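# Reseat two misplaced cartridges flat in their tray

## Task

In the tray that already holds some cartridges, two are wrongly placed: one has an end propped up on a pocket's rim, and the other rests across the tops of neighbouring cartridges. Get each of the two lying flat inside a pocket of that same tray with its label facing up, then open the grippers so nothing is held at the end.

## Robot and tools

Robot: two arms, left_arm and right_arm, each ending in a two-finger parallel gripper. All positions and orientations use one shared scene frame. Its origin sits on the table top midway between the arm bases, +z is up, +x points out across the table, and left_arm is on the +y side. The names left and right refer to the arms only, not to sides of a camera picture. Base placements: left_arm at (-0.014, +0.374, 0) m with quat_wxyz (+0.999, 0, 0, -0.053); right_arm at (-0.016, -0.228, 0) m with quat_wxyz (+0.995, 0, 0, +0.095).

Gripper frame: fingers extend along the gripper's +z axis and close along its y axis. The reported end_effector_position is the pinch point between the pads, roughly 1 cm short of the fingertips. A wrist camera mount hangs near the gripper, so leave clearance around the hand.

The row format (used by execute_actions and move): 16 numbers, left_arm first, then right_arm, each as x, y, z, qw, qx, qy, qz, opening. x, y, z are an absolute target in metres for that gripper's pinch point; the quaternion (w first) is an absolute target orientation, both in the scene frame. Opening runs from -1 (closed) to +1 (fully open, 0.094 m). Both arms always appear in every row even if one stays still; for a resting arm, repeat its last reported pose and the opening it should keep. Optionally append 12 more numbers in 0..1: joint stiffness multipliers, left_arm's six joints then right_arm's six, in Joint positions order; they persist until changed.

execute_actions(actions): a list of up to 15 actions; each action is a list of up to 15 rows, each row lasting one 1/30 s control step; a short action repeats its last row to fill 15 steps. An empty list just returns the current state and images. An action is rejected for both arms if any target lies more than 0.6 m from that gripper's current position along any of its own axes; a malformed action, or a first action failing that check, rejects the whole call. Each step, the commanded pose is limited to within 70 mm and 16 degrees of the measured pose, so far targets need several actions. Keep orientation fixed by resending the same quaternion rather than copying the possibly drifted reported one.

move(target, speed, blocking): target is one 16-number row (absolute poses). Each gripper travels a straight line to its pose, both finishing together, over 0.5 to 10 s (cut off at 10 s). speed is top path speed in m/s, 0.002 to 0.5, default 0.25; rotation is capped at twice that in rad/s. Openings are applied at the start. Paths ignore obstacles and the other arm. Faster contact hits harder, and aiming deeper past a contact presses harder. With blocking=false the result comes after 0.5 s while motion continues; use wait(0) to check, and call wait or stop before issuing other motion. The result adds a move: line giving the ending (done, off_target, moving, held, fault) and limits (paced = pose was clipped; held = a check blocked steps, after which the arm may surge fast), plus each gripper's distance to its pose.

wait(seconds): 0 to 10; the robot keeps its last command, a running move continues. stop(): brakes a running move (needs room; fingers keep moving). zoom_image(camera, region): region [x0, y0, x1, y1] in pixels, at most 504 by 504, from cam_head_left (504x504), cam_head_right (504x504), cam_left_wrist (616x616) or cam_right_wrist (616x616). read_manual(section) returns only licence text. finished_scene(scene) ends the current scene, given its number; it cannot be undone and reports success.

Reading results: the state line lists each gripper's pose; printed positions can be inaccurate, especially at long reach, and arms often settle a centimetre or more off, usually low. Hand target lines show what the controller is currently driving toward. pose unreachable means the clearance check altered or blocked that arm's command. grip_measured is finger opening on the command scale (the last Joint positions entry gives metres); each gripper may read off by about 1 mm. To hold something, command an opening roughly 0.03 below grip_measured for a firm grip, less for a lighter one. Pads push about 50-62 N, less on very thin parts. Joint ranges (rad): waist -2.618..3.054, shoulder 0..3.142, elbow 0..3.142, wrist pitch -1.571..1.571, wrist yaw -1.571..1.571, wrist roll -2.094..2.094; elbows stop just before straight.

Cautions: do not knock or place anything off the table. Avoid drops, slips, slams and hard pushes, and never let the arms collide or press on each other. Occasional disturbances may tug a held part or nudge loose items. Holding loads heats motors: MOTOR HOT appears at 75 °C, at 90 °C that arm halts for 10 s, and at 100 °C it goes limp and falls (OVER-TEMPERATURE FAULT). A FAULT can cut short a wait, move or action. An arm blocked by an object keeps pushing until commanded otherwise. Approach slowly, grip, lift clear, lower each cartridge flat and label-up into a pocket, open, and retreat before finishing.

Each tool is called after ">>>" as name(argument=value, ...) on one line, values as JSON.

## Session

>>> zoom_image(camera="cam_head_left", region=[0, 220, 400, 360])

There is no camera image to zoom into. Call execute_actions with an empty list first.

>>> execute_actions(actions=[])

>>> zoom_image(camera="cam_head_left", region=[0, 220, 400, 360])

Scene clock: 0.00 s.
left_arm: end_effector_position=(+0.1971, +0.1663, +0.3029) grip_measured=+1.000 end_effector_quat_wxyz=(+0.742, +0.363, +0.559, +0.064) | right_arm: end_effector_position=(+0.3147, -0.0155, +0.1970) grip_measured=+1.000 end_effector_quat_wxyz=(-0.129, +0.739, -0.649, -0.124)
Joint positions: left_arm=[-1.062  0.676  0.394  0.424 -0.672  0.75   0.094] | right_arm=[ 0.228  1.931  1.963 -1.466 -0.334 -1.259  0.094]
Joint velocities: left_arm=[ 0.012  0.002  0.012 -0.037 -0.022  0.051  0.   ] | right_arm=[-0.012  0.012 -0.007  0.022  0.037 -0.007  0.   ]
Motor temperatures (°C, as the motors report them): left_arm=[23 24 22 23 22 25] | right_arm=[22 28 24 22 24 23]
Hand target (left_arm): +0.196, +0.168, +0.312; +0.750, +0.351, +0.557, +0.056
Hand target (right_arm): +0.314, -0.014, +0.205; -0.141, +0.739, -0.646, -0.125
Joint stiffness scale: left_arm=[1. 1. 1. 1. 1. 1.] | right_arm=[1. 1. 1. 1. 1. 1.]

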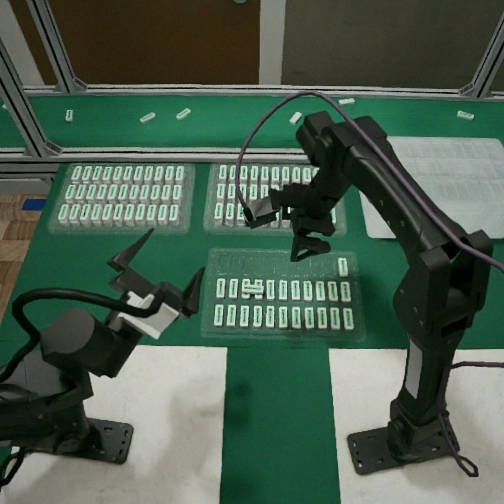

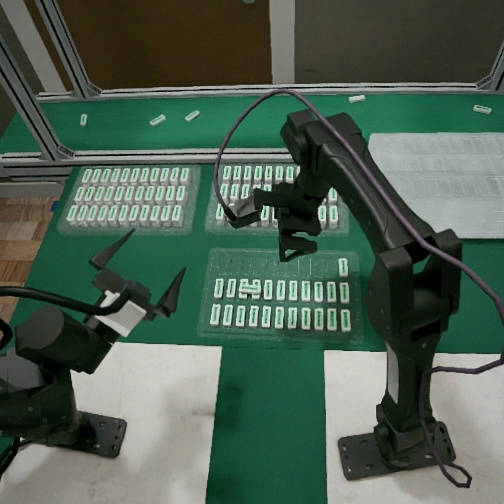

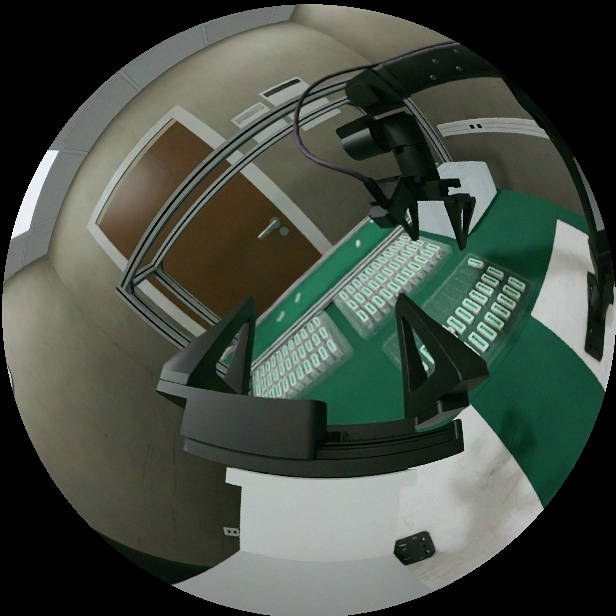

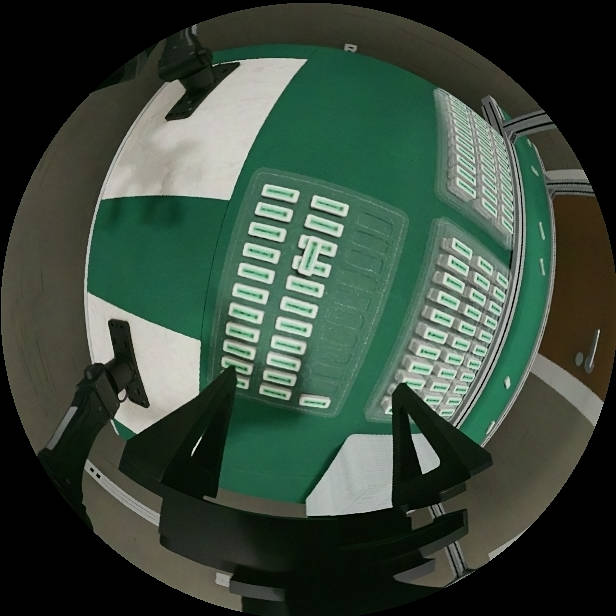

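Region (0, 220, 400, 360) of cam_head_left's 504x504 image, scaled by 1.260, with more detail than that image has; it fills the top 176 rows of this view, and the rest is white.

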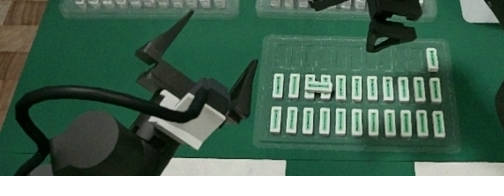

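>>> move(target=[0.1,0.3,0.25,0.742,0.363,0.559,0.064,1, 0.31,0.06,0.075,0,-0.656,0.755,0,-0.3], speed=0.2)

Scene clock: 10.17 s.
left_arm: end_effector_position=(+0.1336, +0.2683, +0.2478) grip_measured=+1.000 end_effector_quat_wxyz=(+0.700, +0.404, +0.582, +0.089) | right_arm: end_effector_position=(+0.3056, +0.0539, +0.0645) grip_measured=-0.298 end_effector_quat_wxyz=(-0.016, -0.655, +0.755, +0.001)
Joint positions: left_arm=[-1.94   0.036  0.42  -0.78  -1.563  0.336  0.094] | right_arm=[ 0.525  2.24   1.949 -1.312 -0.002 -0.713  0.033]
Joint velocities: left_arm=[-0.037 -0.012  0.032 -0.168 -0.066 -0.139  0.   ] | right_arm=[ 0.007 -0.012 -0.012  0.051 -0.037  0.037 -0.001]
Motor temperatures (°C, as the motors report them): left_arm=[23 24 24 24 22 25] | right_arm=[22 30 25 22 24 23]
Hand target (left_arm): +0.138, +0.276, +0.256; +0.705, +0.384, +0.593, +0.068
Hand target (right_arm): +0.311, +0.061, +0.076; +0.004, -0.656, +0.755, -0.001
Off the commanded pose (left_arm): 0.046 m, 8 deg.
Off the commanded pose (right_arm): 0.013 m, 2 deg.
Joint stiffness scale: left_arm=[1. 1. 1. 1. 1. 1.] | right_arm=[1. 1. 1. 1. 1. 1.]
joint sent to its limit (left arm) — the command would take joint 2 (shoulder) past its lower limit and joint 5 (wrist yaw) past its lower limit, so those joints were sent only as far as their limits.
move: off_target (left_arm, right_arm); limits=paced

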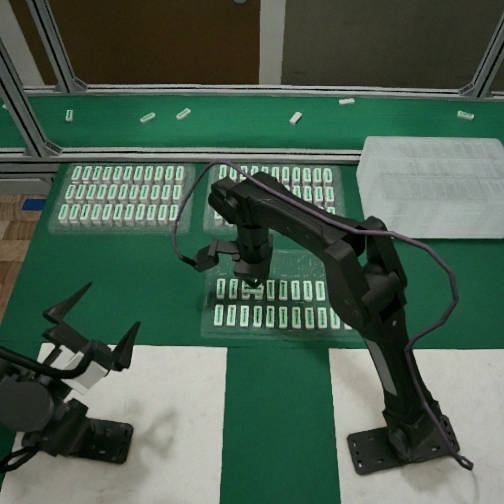

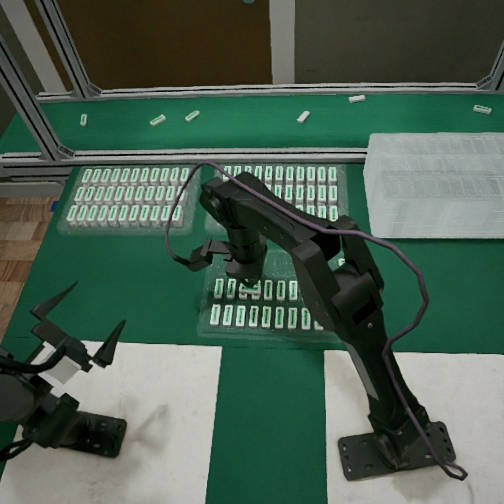

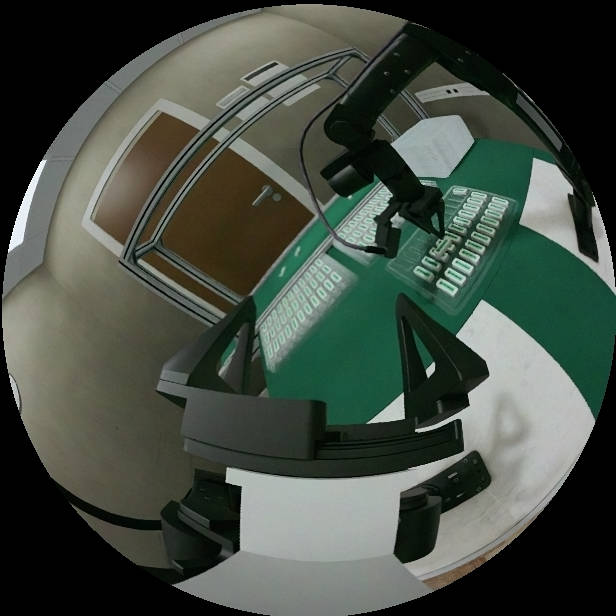

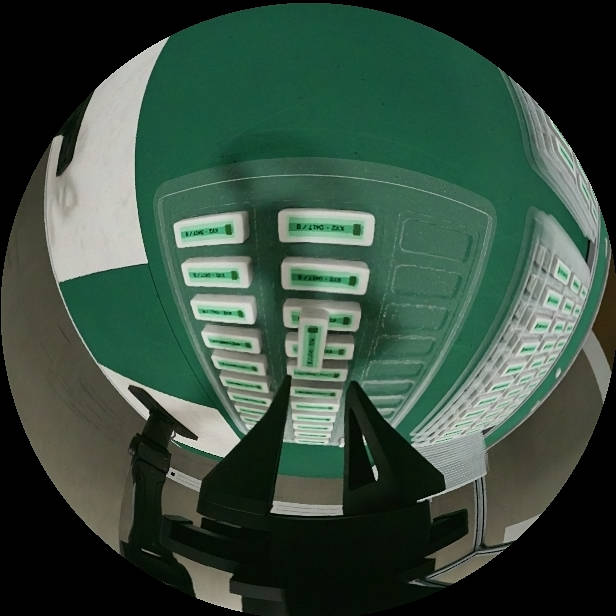

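>>> move(target=[0.134,0.268,0.25,0.7,0.404,0.582,0.089,1, 0.307,0.052,0.033,0,-0.656,0.755,0,-0.3], speed=0.05)

>>> move(target=[0.134,0.268,0.25,0.7,0.404,0.582,0.089,1, 0.307,0.052,0.033,0,-0.656,0.755,0,-0.8], speed=0.05)

>>> move(target=[0.134,0.268,0.25,0.7,0.404,0.582,0.089,1, 0.307,0.052,0.08,0,-0.656,0.755,0,-0.8], speed=0.1)

>>> move(target=[0.134,0.268,0.25,0.7,0.404,0.582,0.089,1, 0.372,-0.03,0.06,0,0.07,0.9976,0,-0.8], speed=0.15)

Scene clock: 20.53 s.
left_arm: end_effector_position=(+0.1337, +0.2686, +0.2465) grip_measured=+1.000 end_effector_quat_wxyz=(+0.700, +0.406, +0.580, +0.089) | right_arm: end_effector_position=(+0.3055, +0.0537, +0.0312) grip_measured=-0.298 end_effector_quat_wxyz=(-0.008, -0.656, +0.755, +0.001)
Joint positions: left_arm=[-1.942  0.036  0.421 -0.804 -1.561  0.318  0.094] | right_arm=[ 0.525  2.24   1.815 -1.163 -0.002 -0.714  0.033]
Joint velocities: left_arm=[ 0.002  0.012 -0.002 -0.081  0.022  0.022  0.   ] | right_arm=[-0.007  0.017 -0.007 -0.007 -0.037 -0.081 -0.   ]
Motor temperatures (°C, as the motors report them): left_arm=[23 24 25 24 22 25] | right_arm=[22 32 26 22 24 23]
Hand target (left_arm): +0.134, +0.268, +0.250; +0.700, +0.404, +0.582, +0.089
Hand target (right_arm): +0.307, +0.052, +0.033; -0.001, -0.656, +0.755, +0.000
Off the commanded pose (left_arm): 0.004 m, 0 deg.
Off the commanded pose (right_arm): 0.003 m, 1 deg.
Joint stiffness scale: left_arm=[1. 1. 1. 1. 1. 1.] | right_arm=[1. 1. 1. 1. 1. 1.]
move: done

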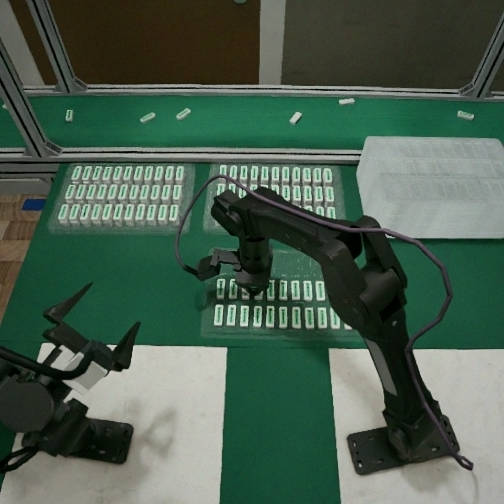

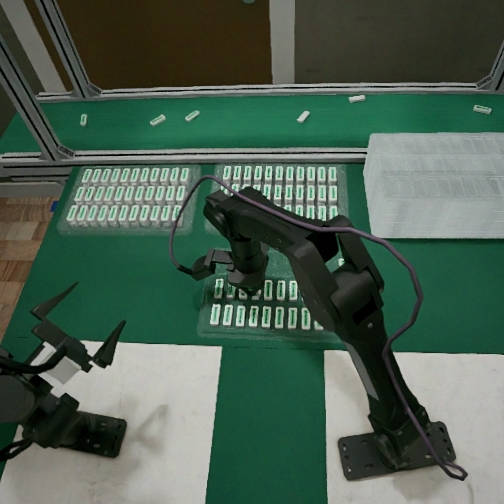

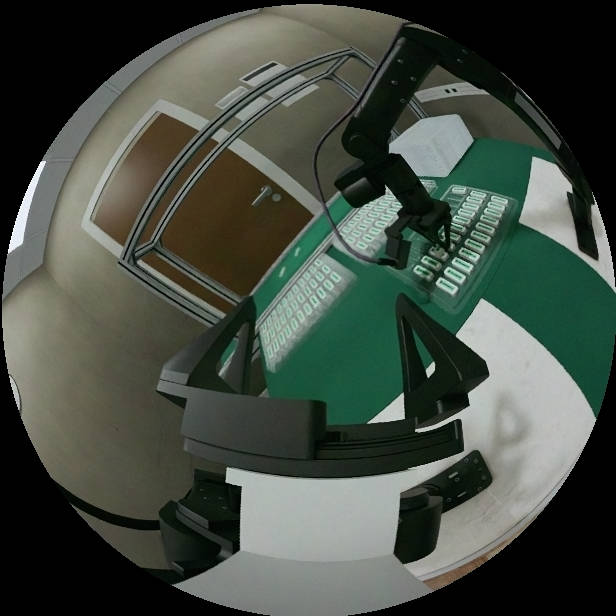

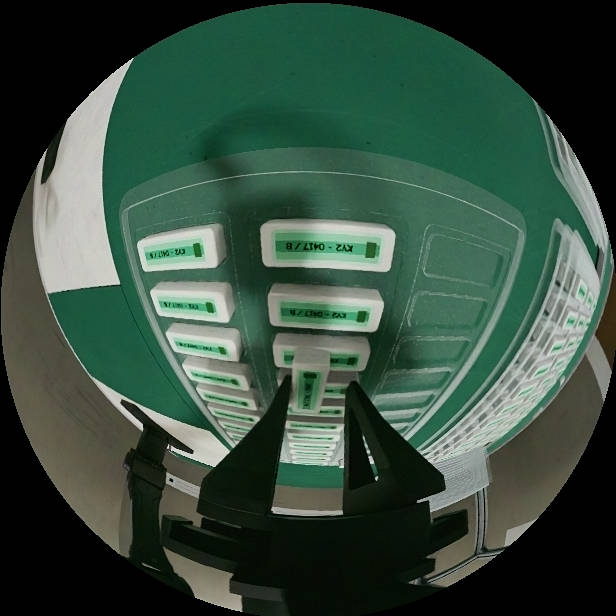

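Scene clock: 21.23 s.
left_arm: end_effector_position=(+0.1336, +0.2684, +0.2464) grip_measured=+1.000 end_effector_quat_wxyz=(+0.700, +0.406, +0.580, +0.088) | right_arm: end_effector_position=(+0.3054, +0.0536, +0.0305) grip_measured=-0.667 end_effector_quat_wxyz=(-0.008, -0.656, +0.755, +0.001)
Joint positions: left_arm=[-1.942  0.036  0.421 -0.804 -1.561  0.318  0.094] | right_arm=[ 0.525  2.24   1.813 -1.161 -0.002 -0.714  0.016]
Joint velocities: left_arm=[ 0.012 -0.002 -0.017  0.022  0.051 -0.007  0.   ] | right_arm=[ 0.017 -0.012 -0.002 -0.051 -0.066 -0.007  0.   ]
Motor temperatures (°C, as the motors report them): left_arm=[23 24 25 24 22 25] | right_arm=[22 32 26 22 24 23]
Hand target (left_arm): +0.134, +0.268, +0.250; +0.700, +0.404, +0.582, +0.089
Hand target (right_arm): +0.307, +0.052, +0.033; -0.000, -0.656, +0.755, +0.000
Off the commanded pose (left_arm): 0.004 m, 0 deg.
Off the commanded pose (right_arm): 0.003 m, 1 deg.
Joint stiffness scale: left_arm=[1. 1. 1. 1. 1. 1.] | right_arm=[1. 1. 1. 1. 1. 1.]
move: done

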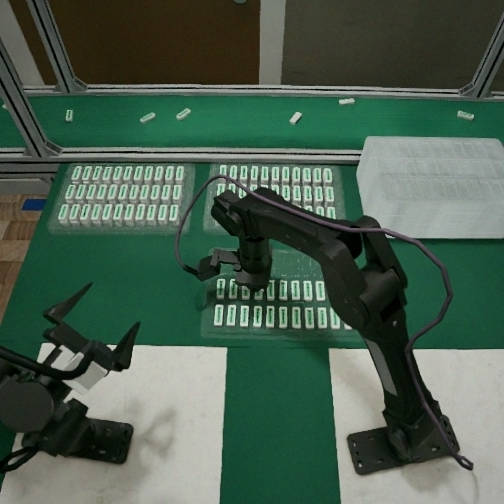

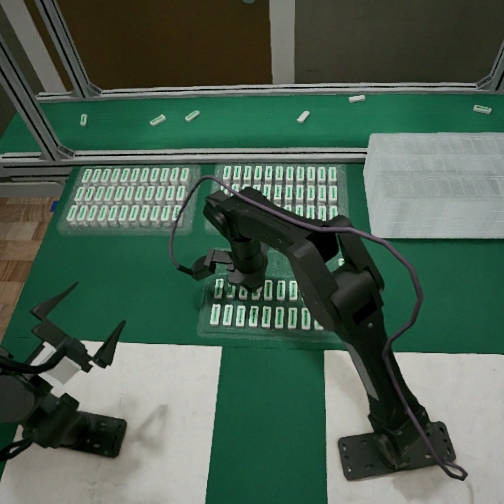

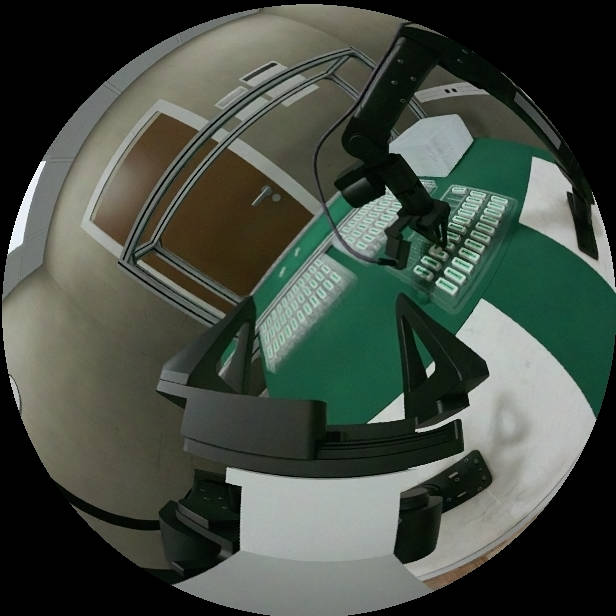

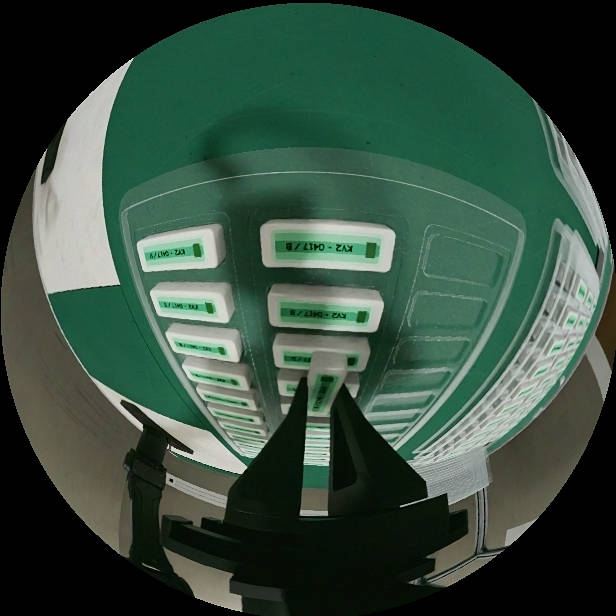

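Scene clock: 22.30 s.
left_arm: end_effector_position=(+0.1336, +0.2684, +0.2464) grip_measured=+1.000 end_effector_quat_wxyz=(+0.700, +0.407, +0.580, +0.088) | right_arm: end_effector_position=(+0.3018, +0.0505, +0.0630) grip_measured=-0.667 end_effector_quat_wxyz=(-0.017, -0.655, +0.755, +0.001)
Joint positions: left_arm=[-1.942  0.036  0.421 -0.804 -1.56   0.318  0.094] | right_arm=[ 0.525  2.219  1.908 -1.293 -0.002 -0.714  0.016]
Joint velocities: left_arm=[-0.002  0.007 -0.002 -0.007 -0.066 -0.037  0.   ] | right_arm=[-0.007 -0.002 -0.007  0.022 -0.066 -0.022  0.001]
Motor temperatures (°C, as the motors report them): left_arm=[23 25 25 24 22 25] | right_arm=[22 33 26 22 24 23]
Hand target (left_arm): +0.134, +0.268, +0.250; +0.700, +0.404, +0.582, +0.089
Hand target (right_arm): +0.306, +0.051, +0.080; +0.000, -0.656, +0.755, +0.000
Off the commanded pose (left_arm): 0.004 m, 0 deg.
Off the commanded pose (right_arm): 0.018 m, 2 deg.
Joint stiffness scale: left_arm=[1. 1. 1. 1. 1. 1.] | right_arm=[1. 1. 1. 1. 1. 1.]
move: off_target (right_arm)

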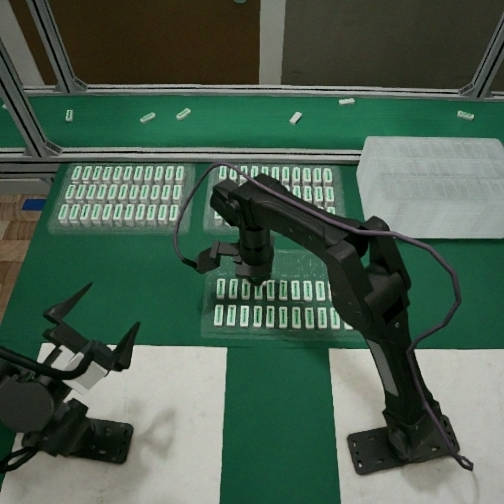

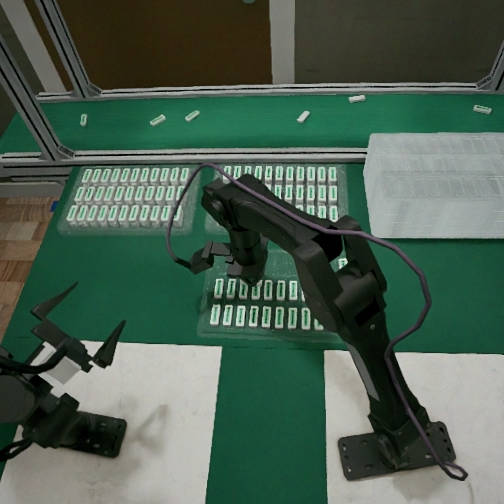

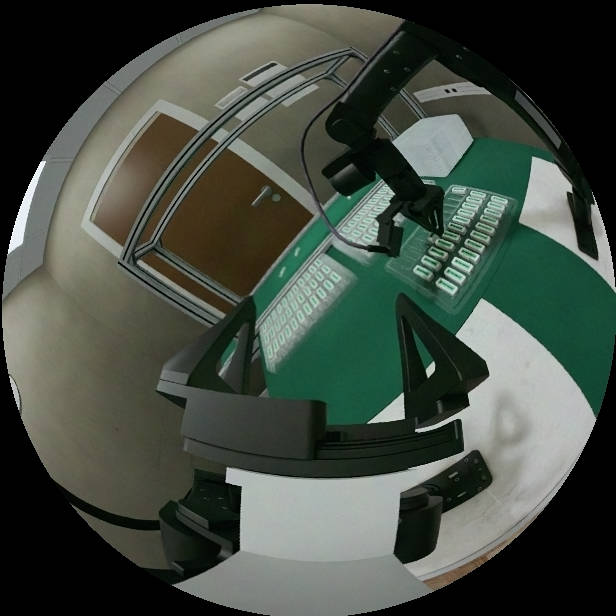

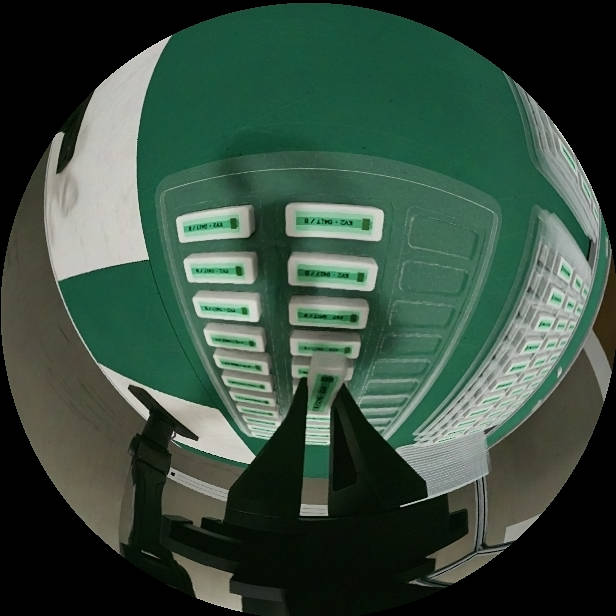

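Scene clock: 27.97 s.
left_arm: end_effector_position=(+0.1336, +0.2684, +0.2464) grip_measured=+1.000 end_effector_quat_wxyz=(+0.700, +0.407, +0.580, +0.088) | right_arm: end_effector_position=(+0.3586, -0.0309, +0.0518) grip_measured=-0.668 end_effector_quat_wxyz=(-0.022, +0.061, +0.998, -0.012)
Joint positions: left_arm=[-1.942  0.036  0.421 -0.804 -1.56   0.318  0.094] | right_arm=[ 0.289  2.246  1.908 -1.284 -0.002  0.602  0.016]
Joint velocities: left_arm=[0.007 0.002 0.002 0.051 0.022 0.037 0.   ] | right_arm=[-0.022  0.002 -0.007 -0.037 -0.007 -0.007 -0.   ]
Motor temperatures (°C, as the motors report them): left_arm=[23 25 25 24 22 25] | right_arm=[22 33 26 22 24 23]
Hand target (left_arm): +0.134, +0.268, +0.250; +0.700, +0.404, +0.582, +0.089
Hand target (right_arm): +0.372, -0.030, +0.060; -0.000, +0.070, +0.998, -0.001
Off the commanded pose (left_arm): 0.004 m, 0 deg.
Off the commanded pose (right_arm): 0.016 m, 3 deg.
Joint stiffness scale: left_arm=[1. 1. 1. 1. 1. 1.] | right_arm=[1. 1. 1. 1. 1. 1.]
move: off_target (right_arm)

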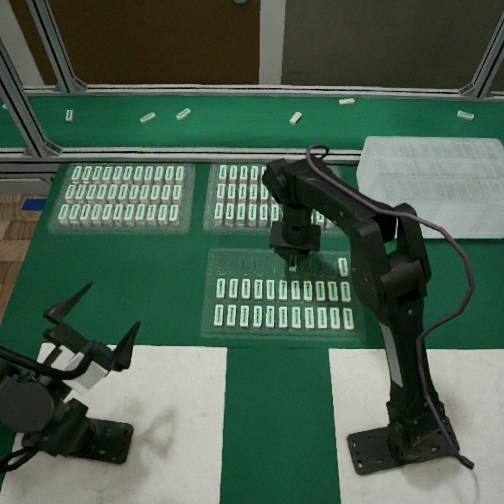

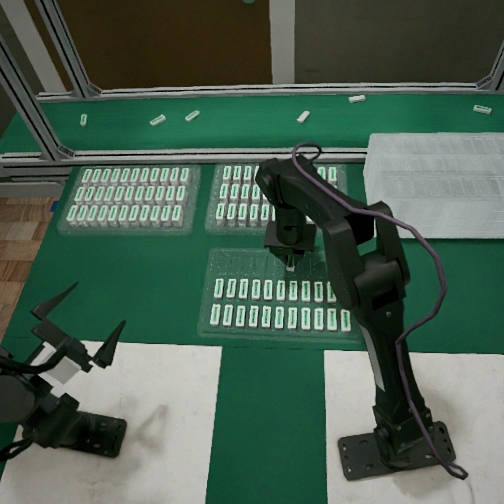

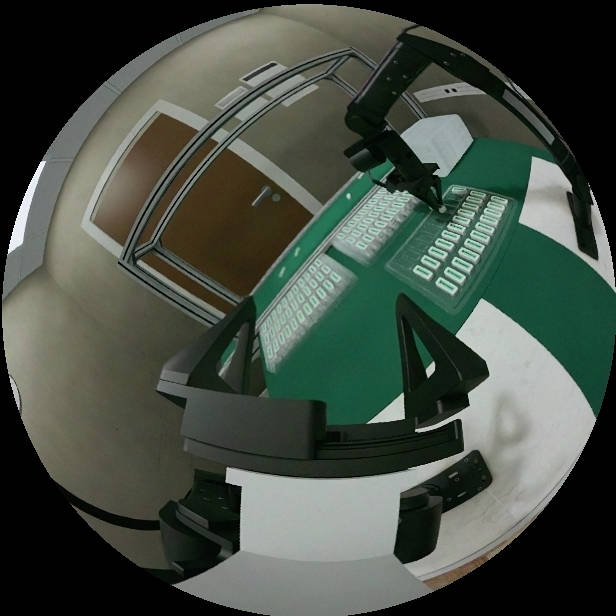

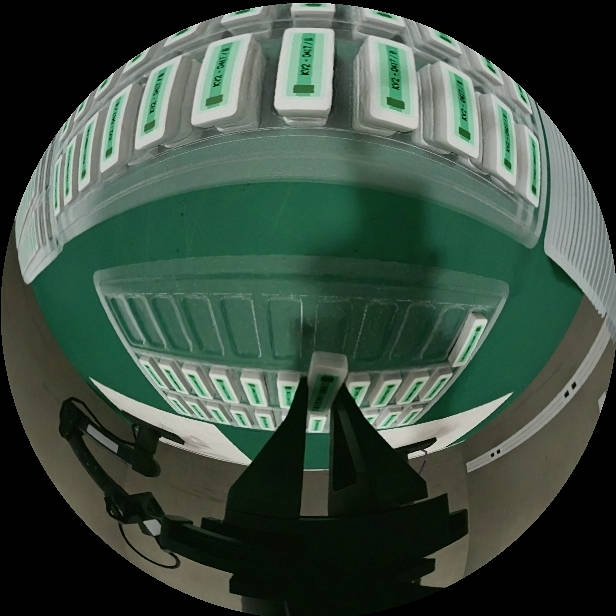

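>>> move(target=[0.134,0.268,0.25,0.7,0.404,0.582,0.089,1, 0.372,-0.036,0.04,0,-0.02,1,0,-0.8], speed=0.05)

>>> zoom_image(camera="cam_right_wrist", region=[180, 230, 480, 450])

Scene clock: 37.07 s.
left_arm: end_effector_position=(+0.1336, +0.2683, +0.2464) grip_measured=+1.000 end_effector_quat_wxyz=(+0.700, +0.407, +0.580, +0.088) | right_arm: end_effector_position=(+0.3675, -0.0317, +0.0404) grip_measured=-0.668 end_effector_quat_wxyz=(-0.007, -0.023, +1.000, -0.002)
Joint positions: left_arm=[-1.942  0.036  0.421 -0.804 -1.56   0.318  0.094] | right_arm=[ 0.278  2.246  1.863 -1.203 -0.002  0.424  0.016]
Joint velocities: left_arm=[-0.002 -0.002 -0.002  0.022 -0.007 -0.022  0.   ] | right_arm=[-0.002  0.002 -0.012 -0.037 -0.037 -0.051 -0.   ]
Motor temperatures (°C, as the motors report them): left_arm=[23 25 25 25 22 25] | right_arm=[22 34 26 22 24 23]
Hand target (left_arm): +0.134, +0.268, +0.250; +0.700, +0.404, +0.582, +0.089
Hand target (right_arm): +0.372, -0.036, +0.040; -0.000, -0.020, +1.000, +0.000
Off the commanded pose (left_arm): 0.004 m, 0 deg.
Off the commanded pose (right_arm): 0.006 m, 1 deg.
Joint stiffness scale: left_arm=[1. 1. 1. 1. 1. 1.] | right_arm=[1. 1. 1. 1. 1. 1.]
move: done

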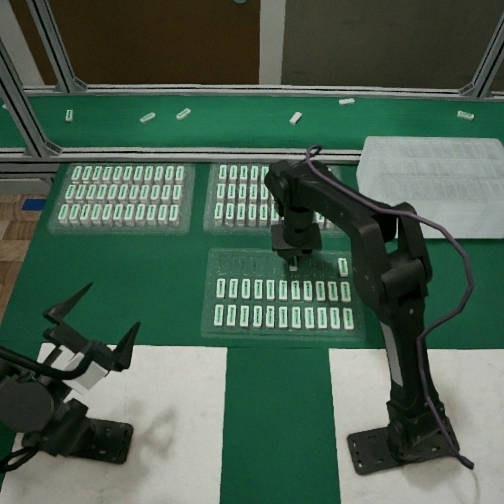

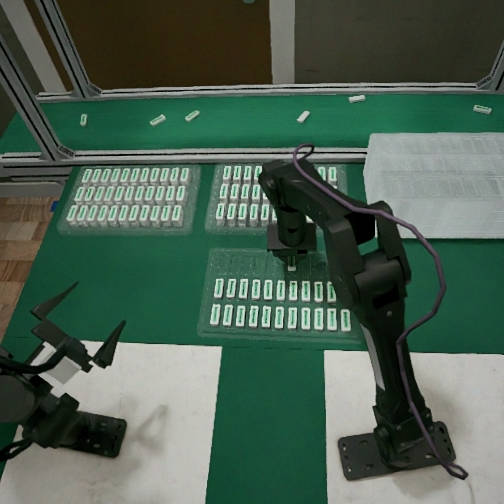

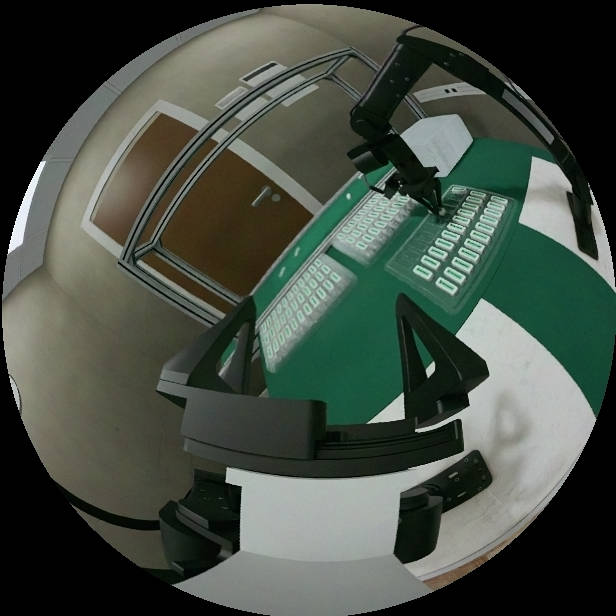

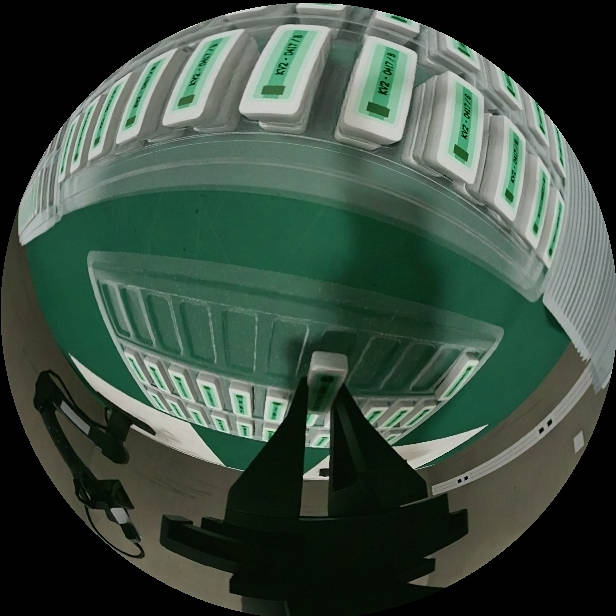

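Region (180, 230, 480, 450) of cam_right_wrist's 616x616 image, scaled by 1.680, with more detail than that image has; it fills the top 370 rows of this view, and the rest is white.

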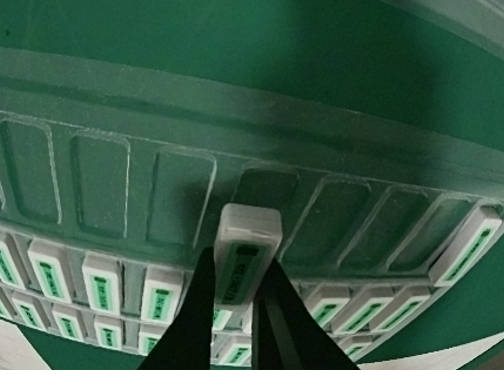

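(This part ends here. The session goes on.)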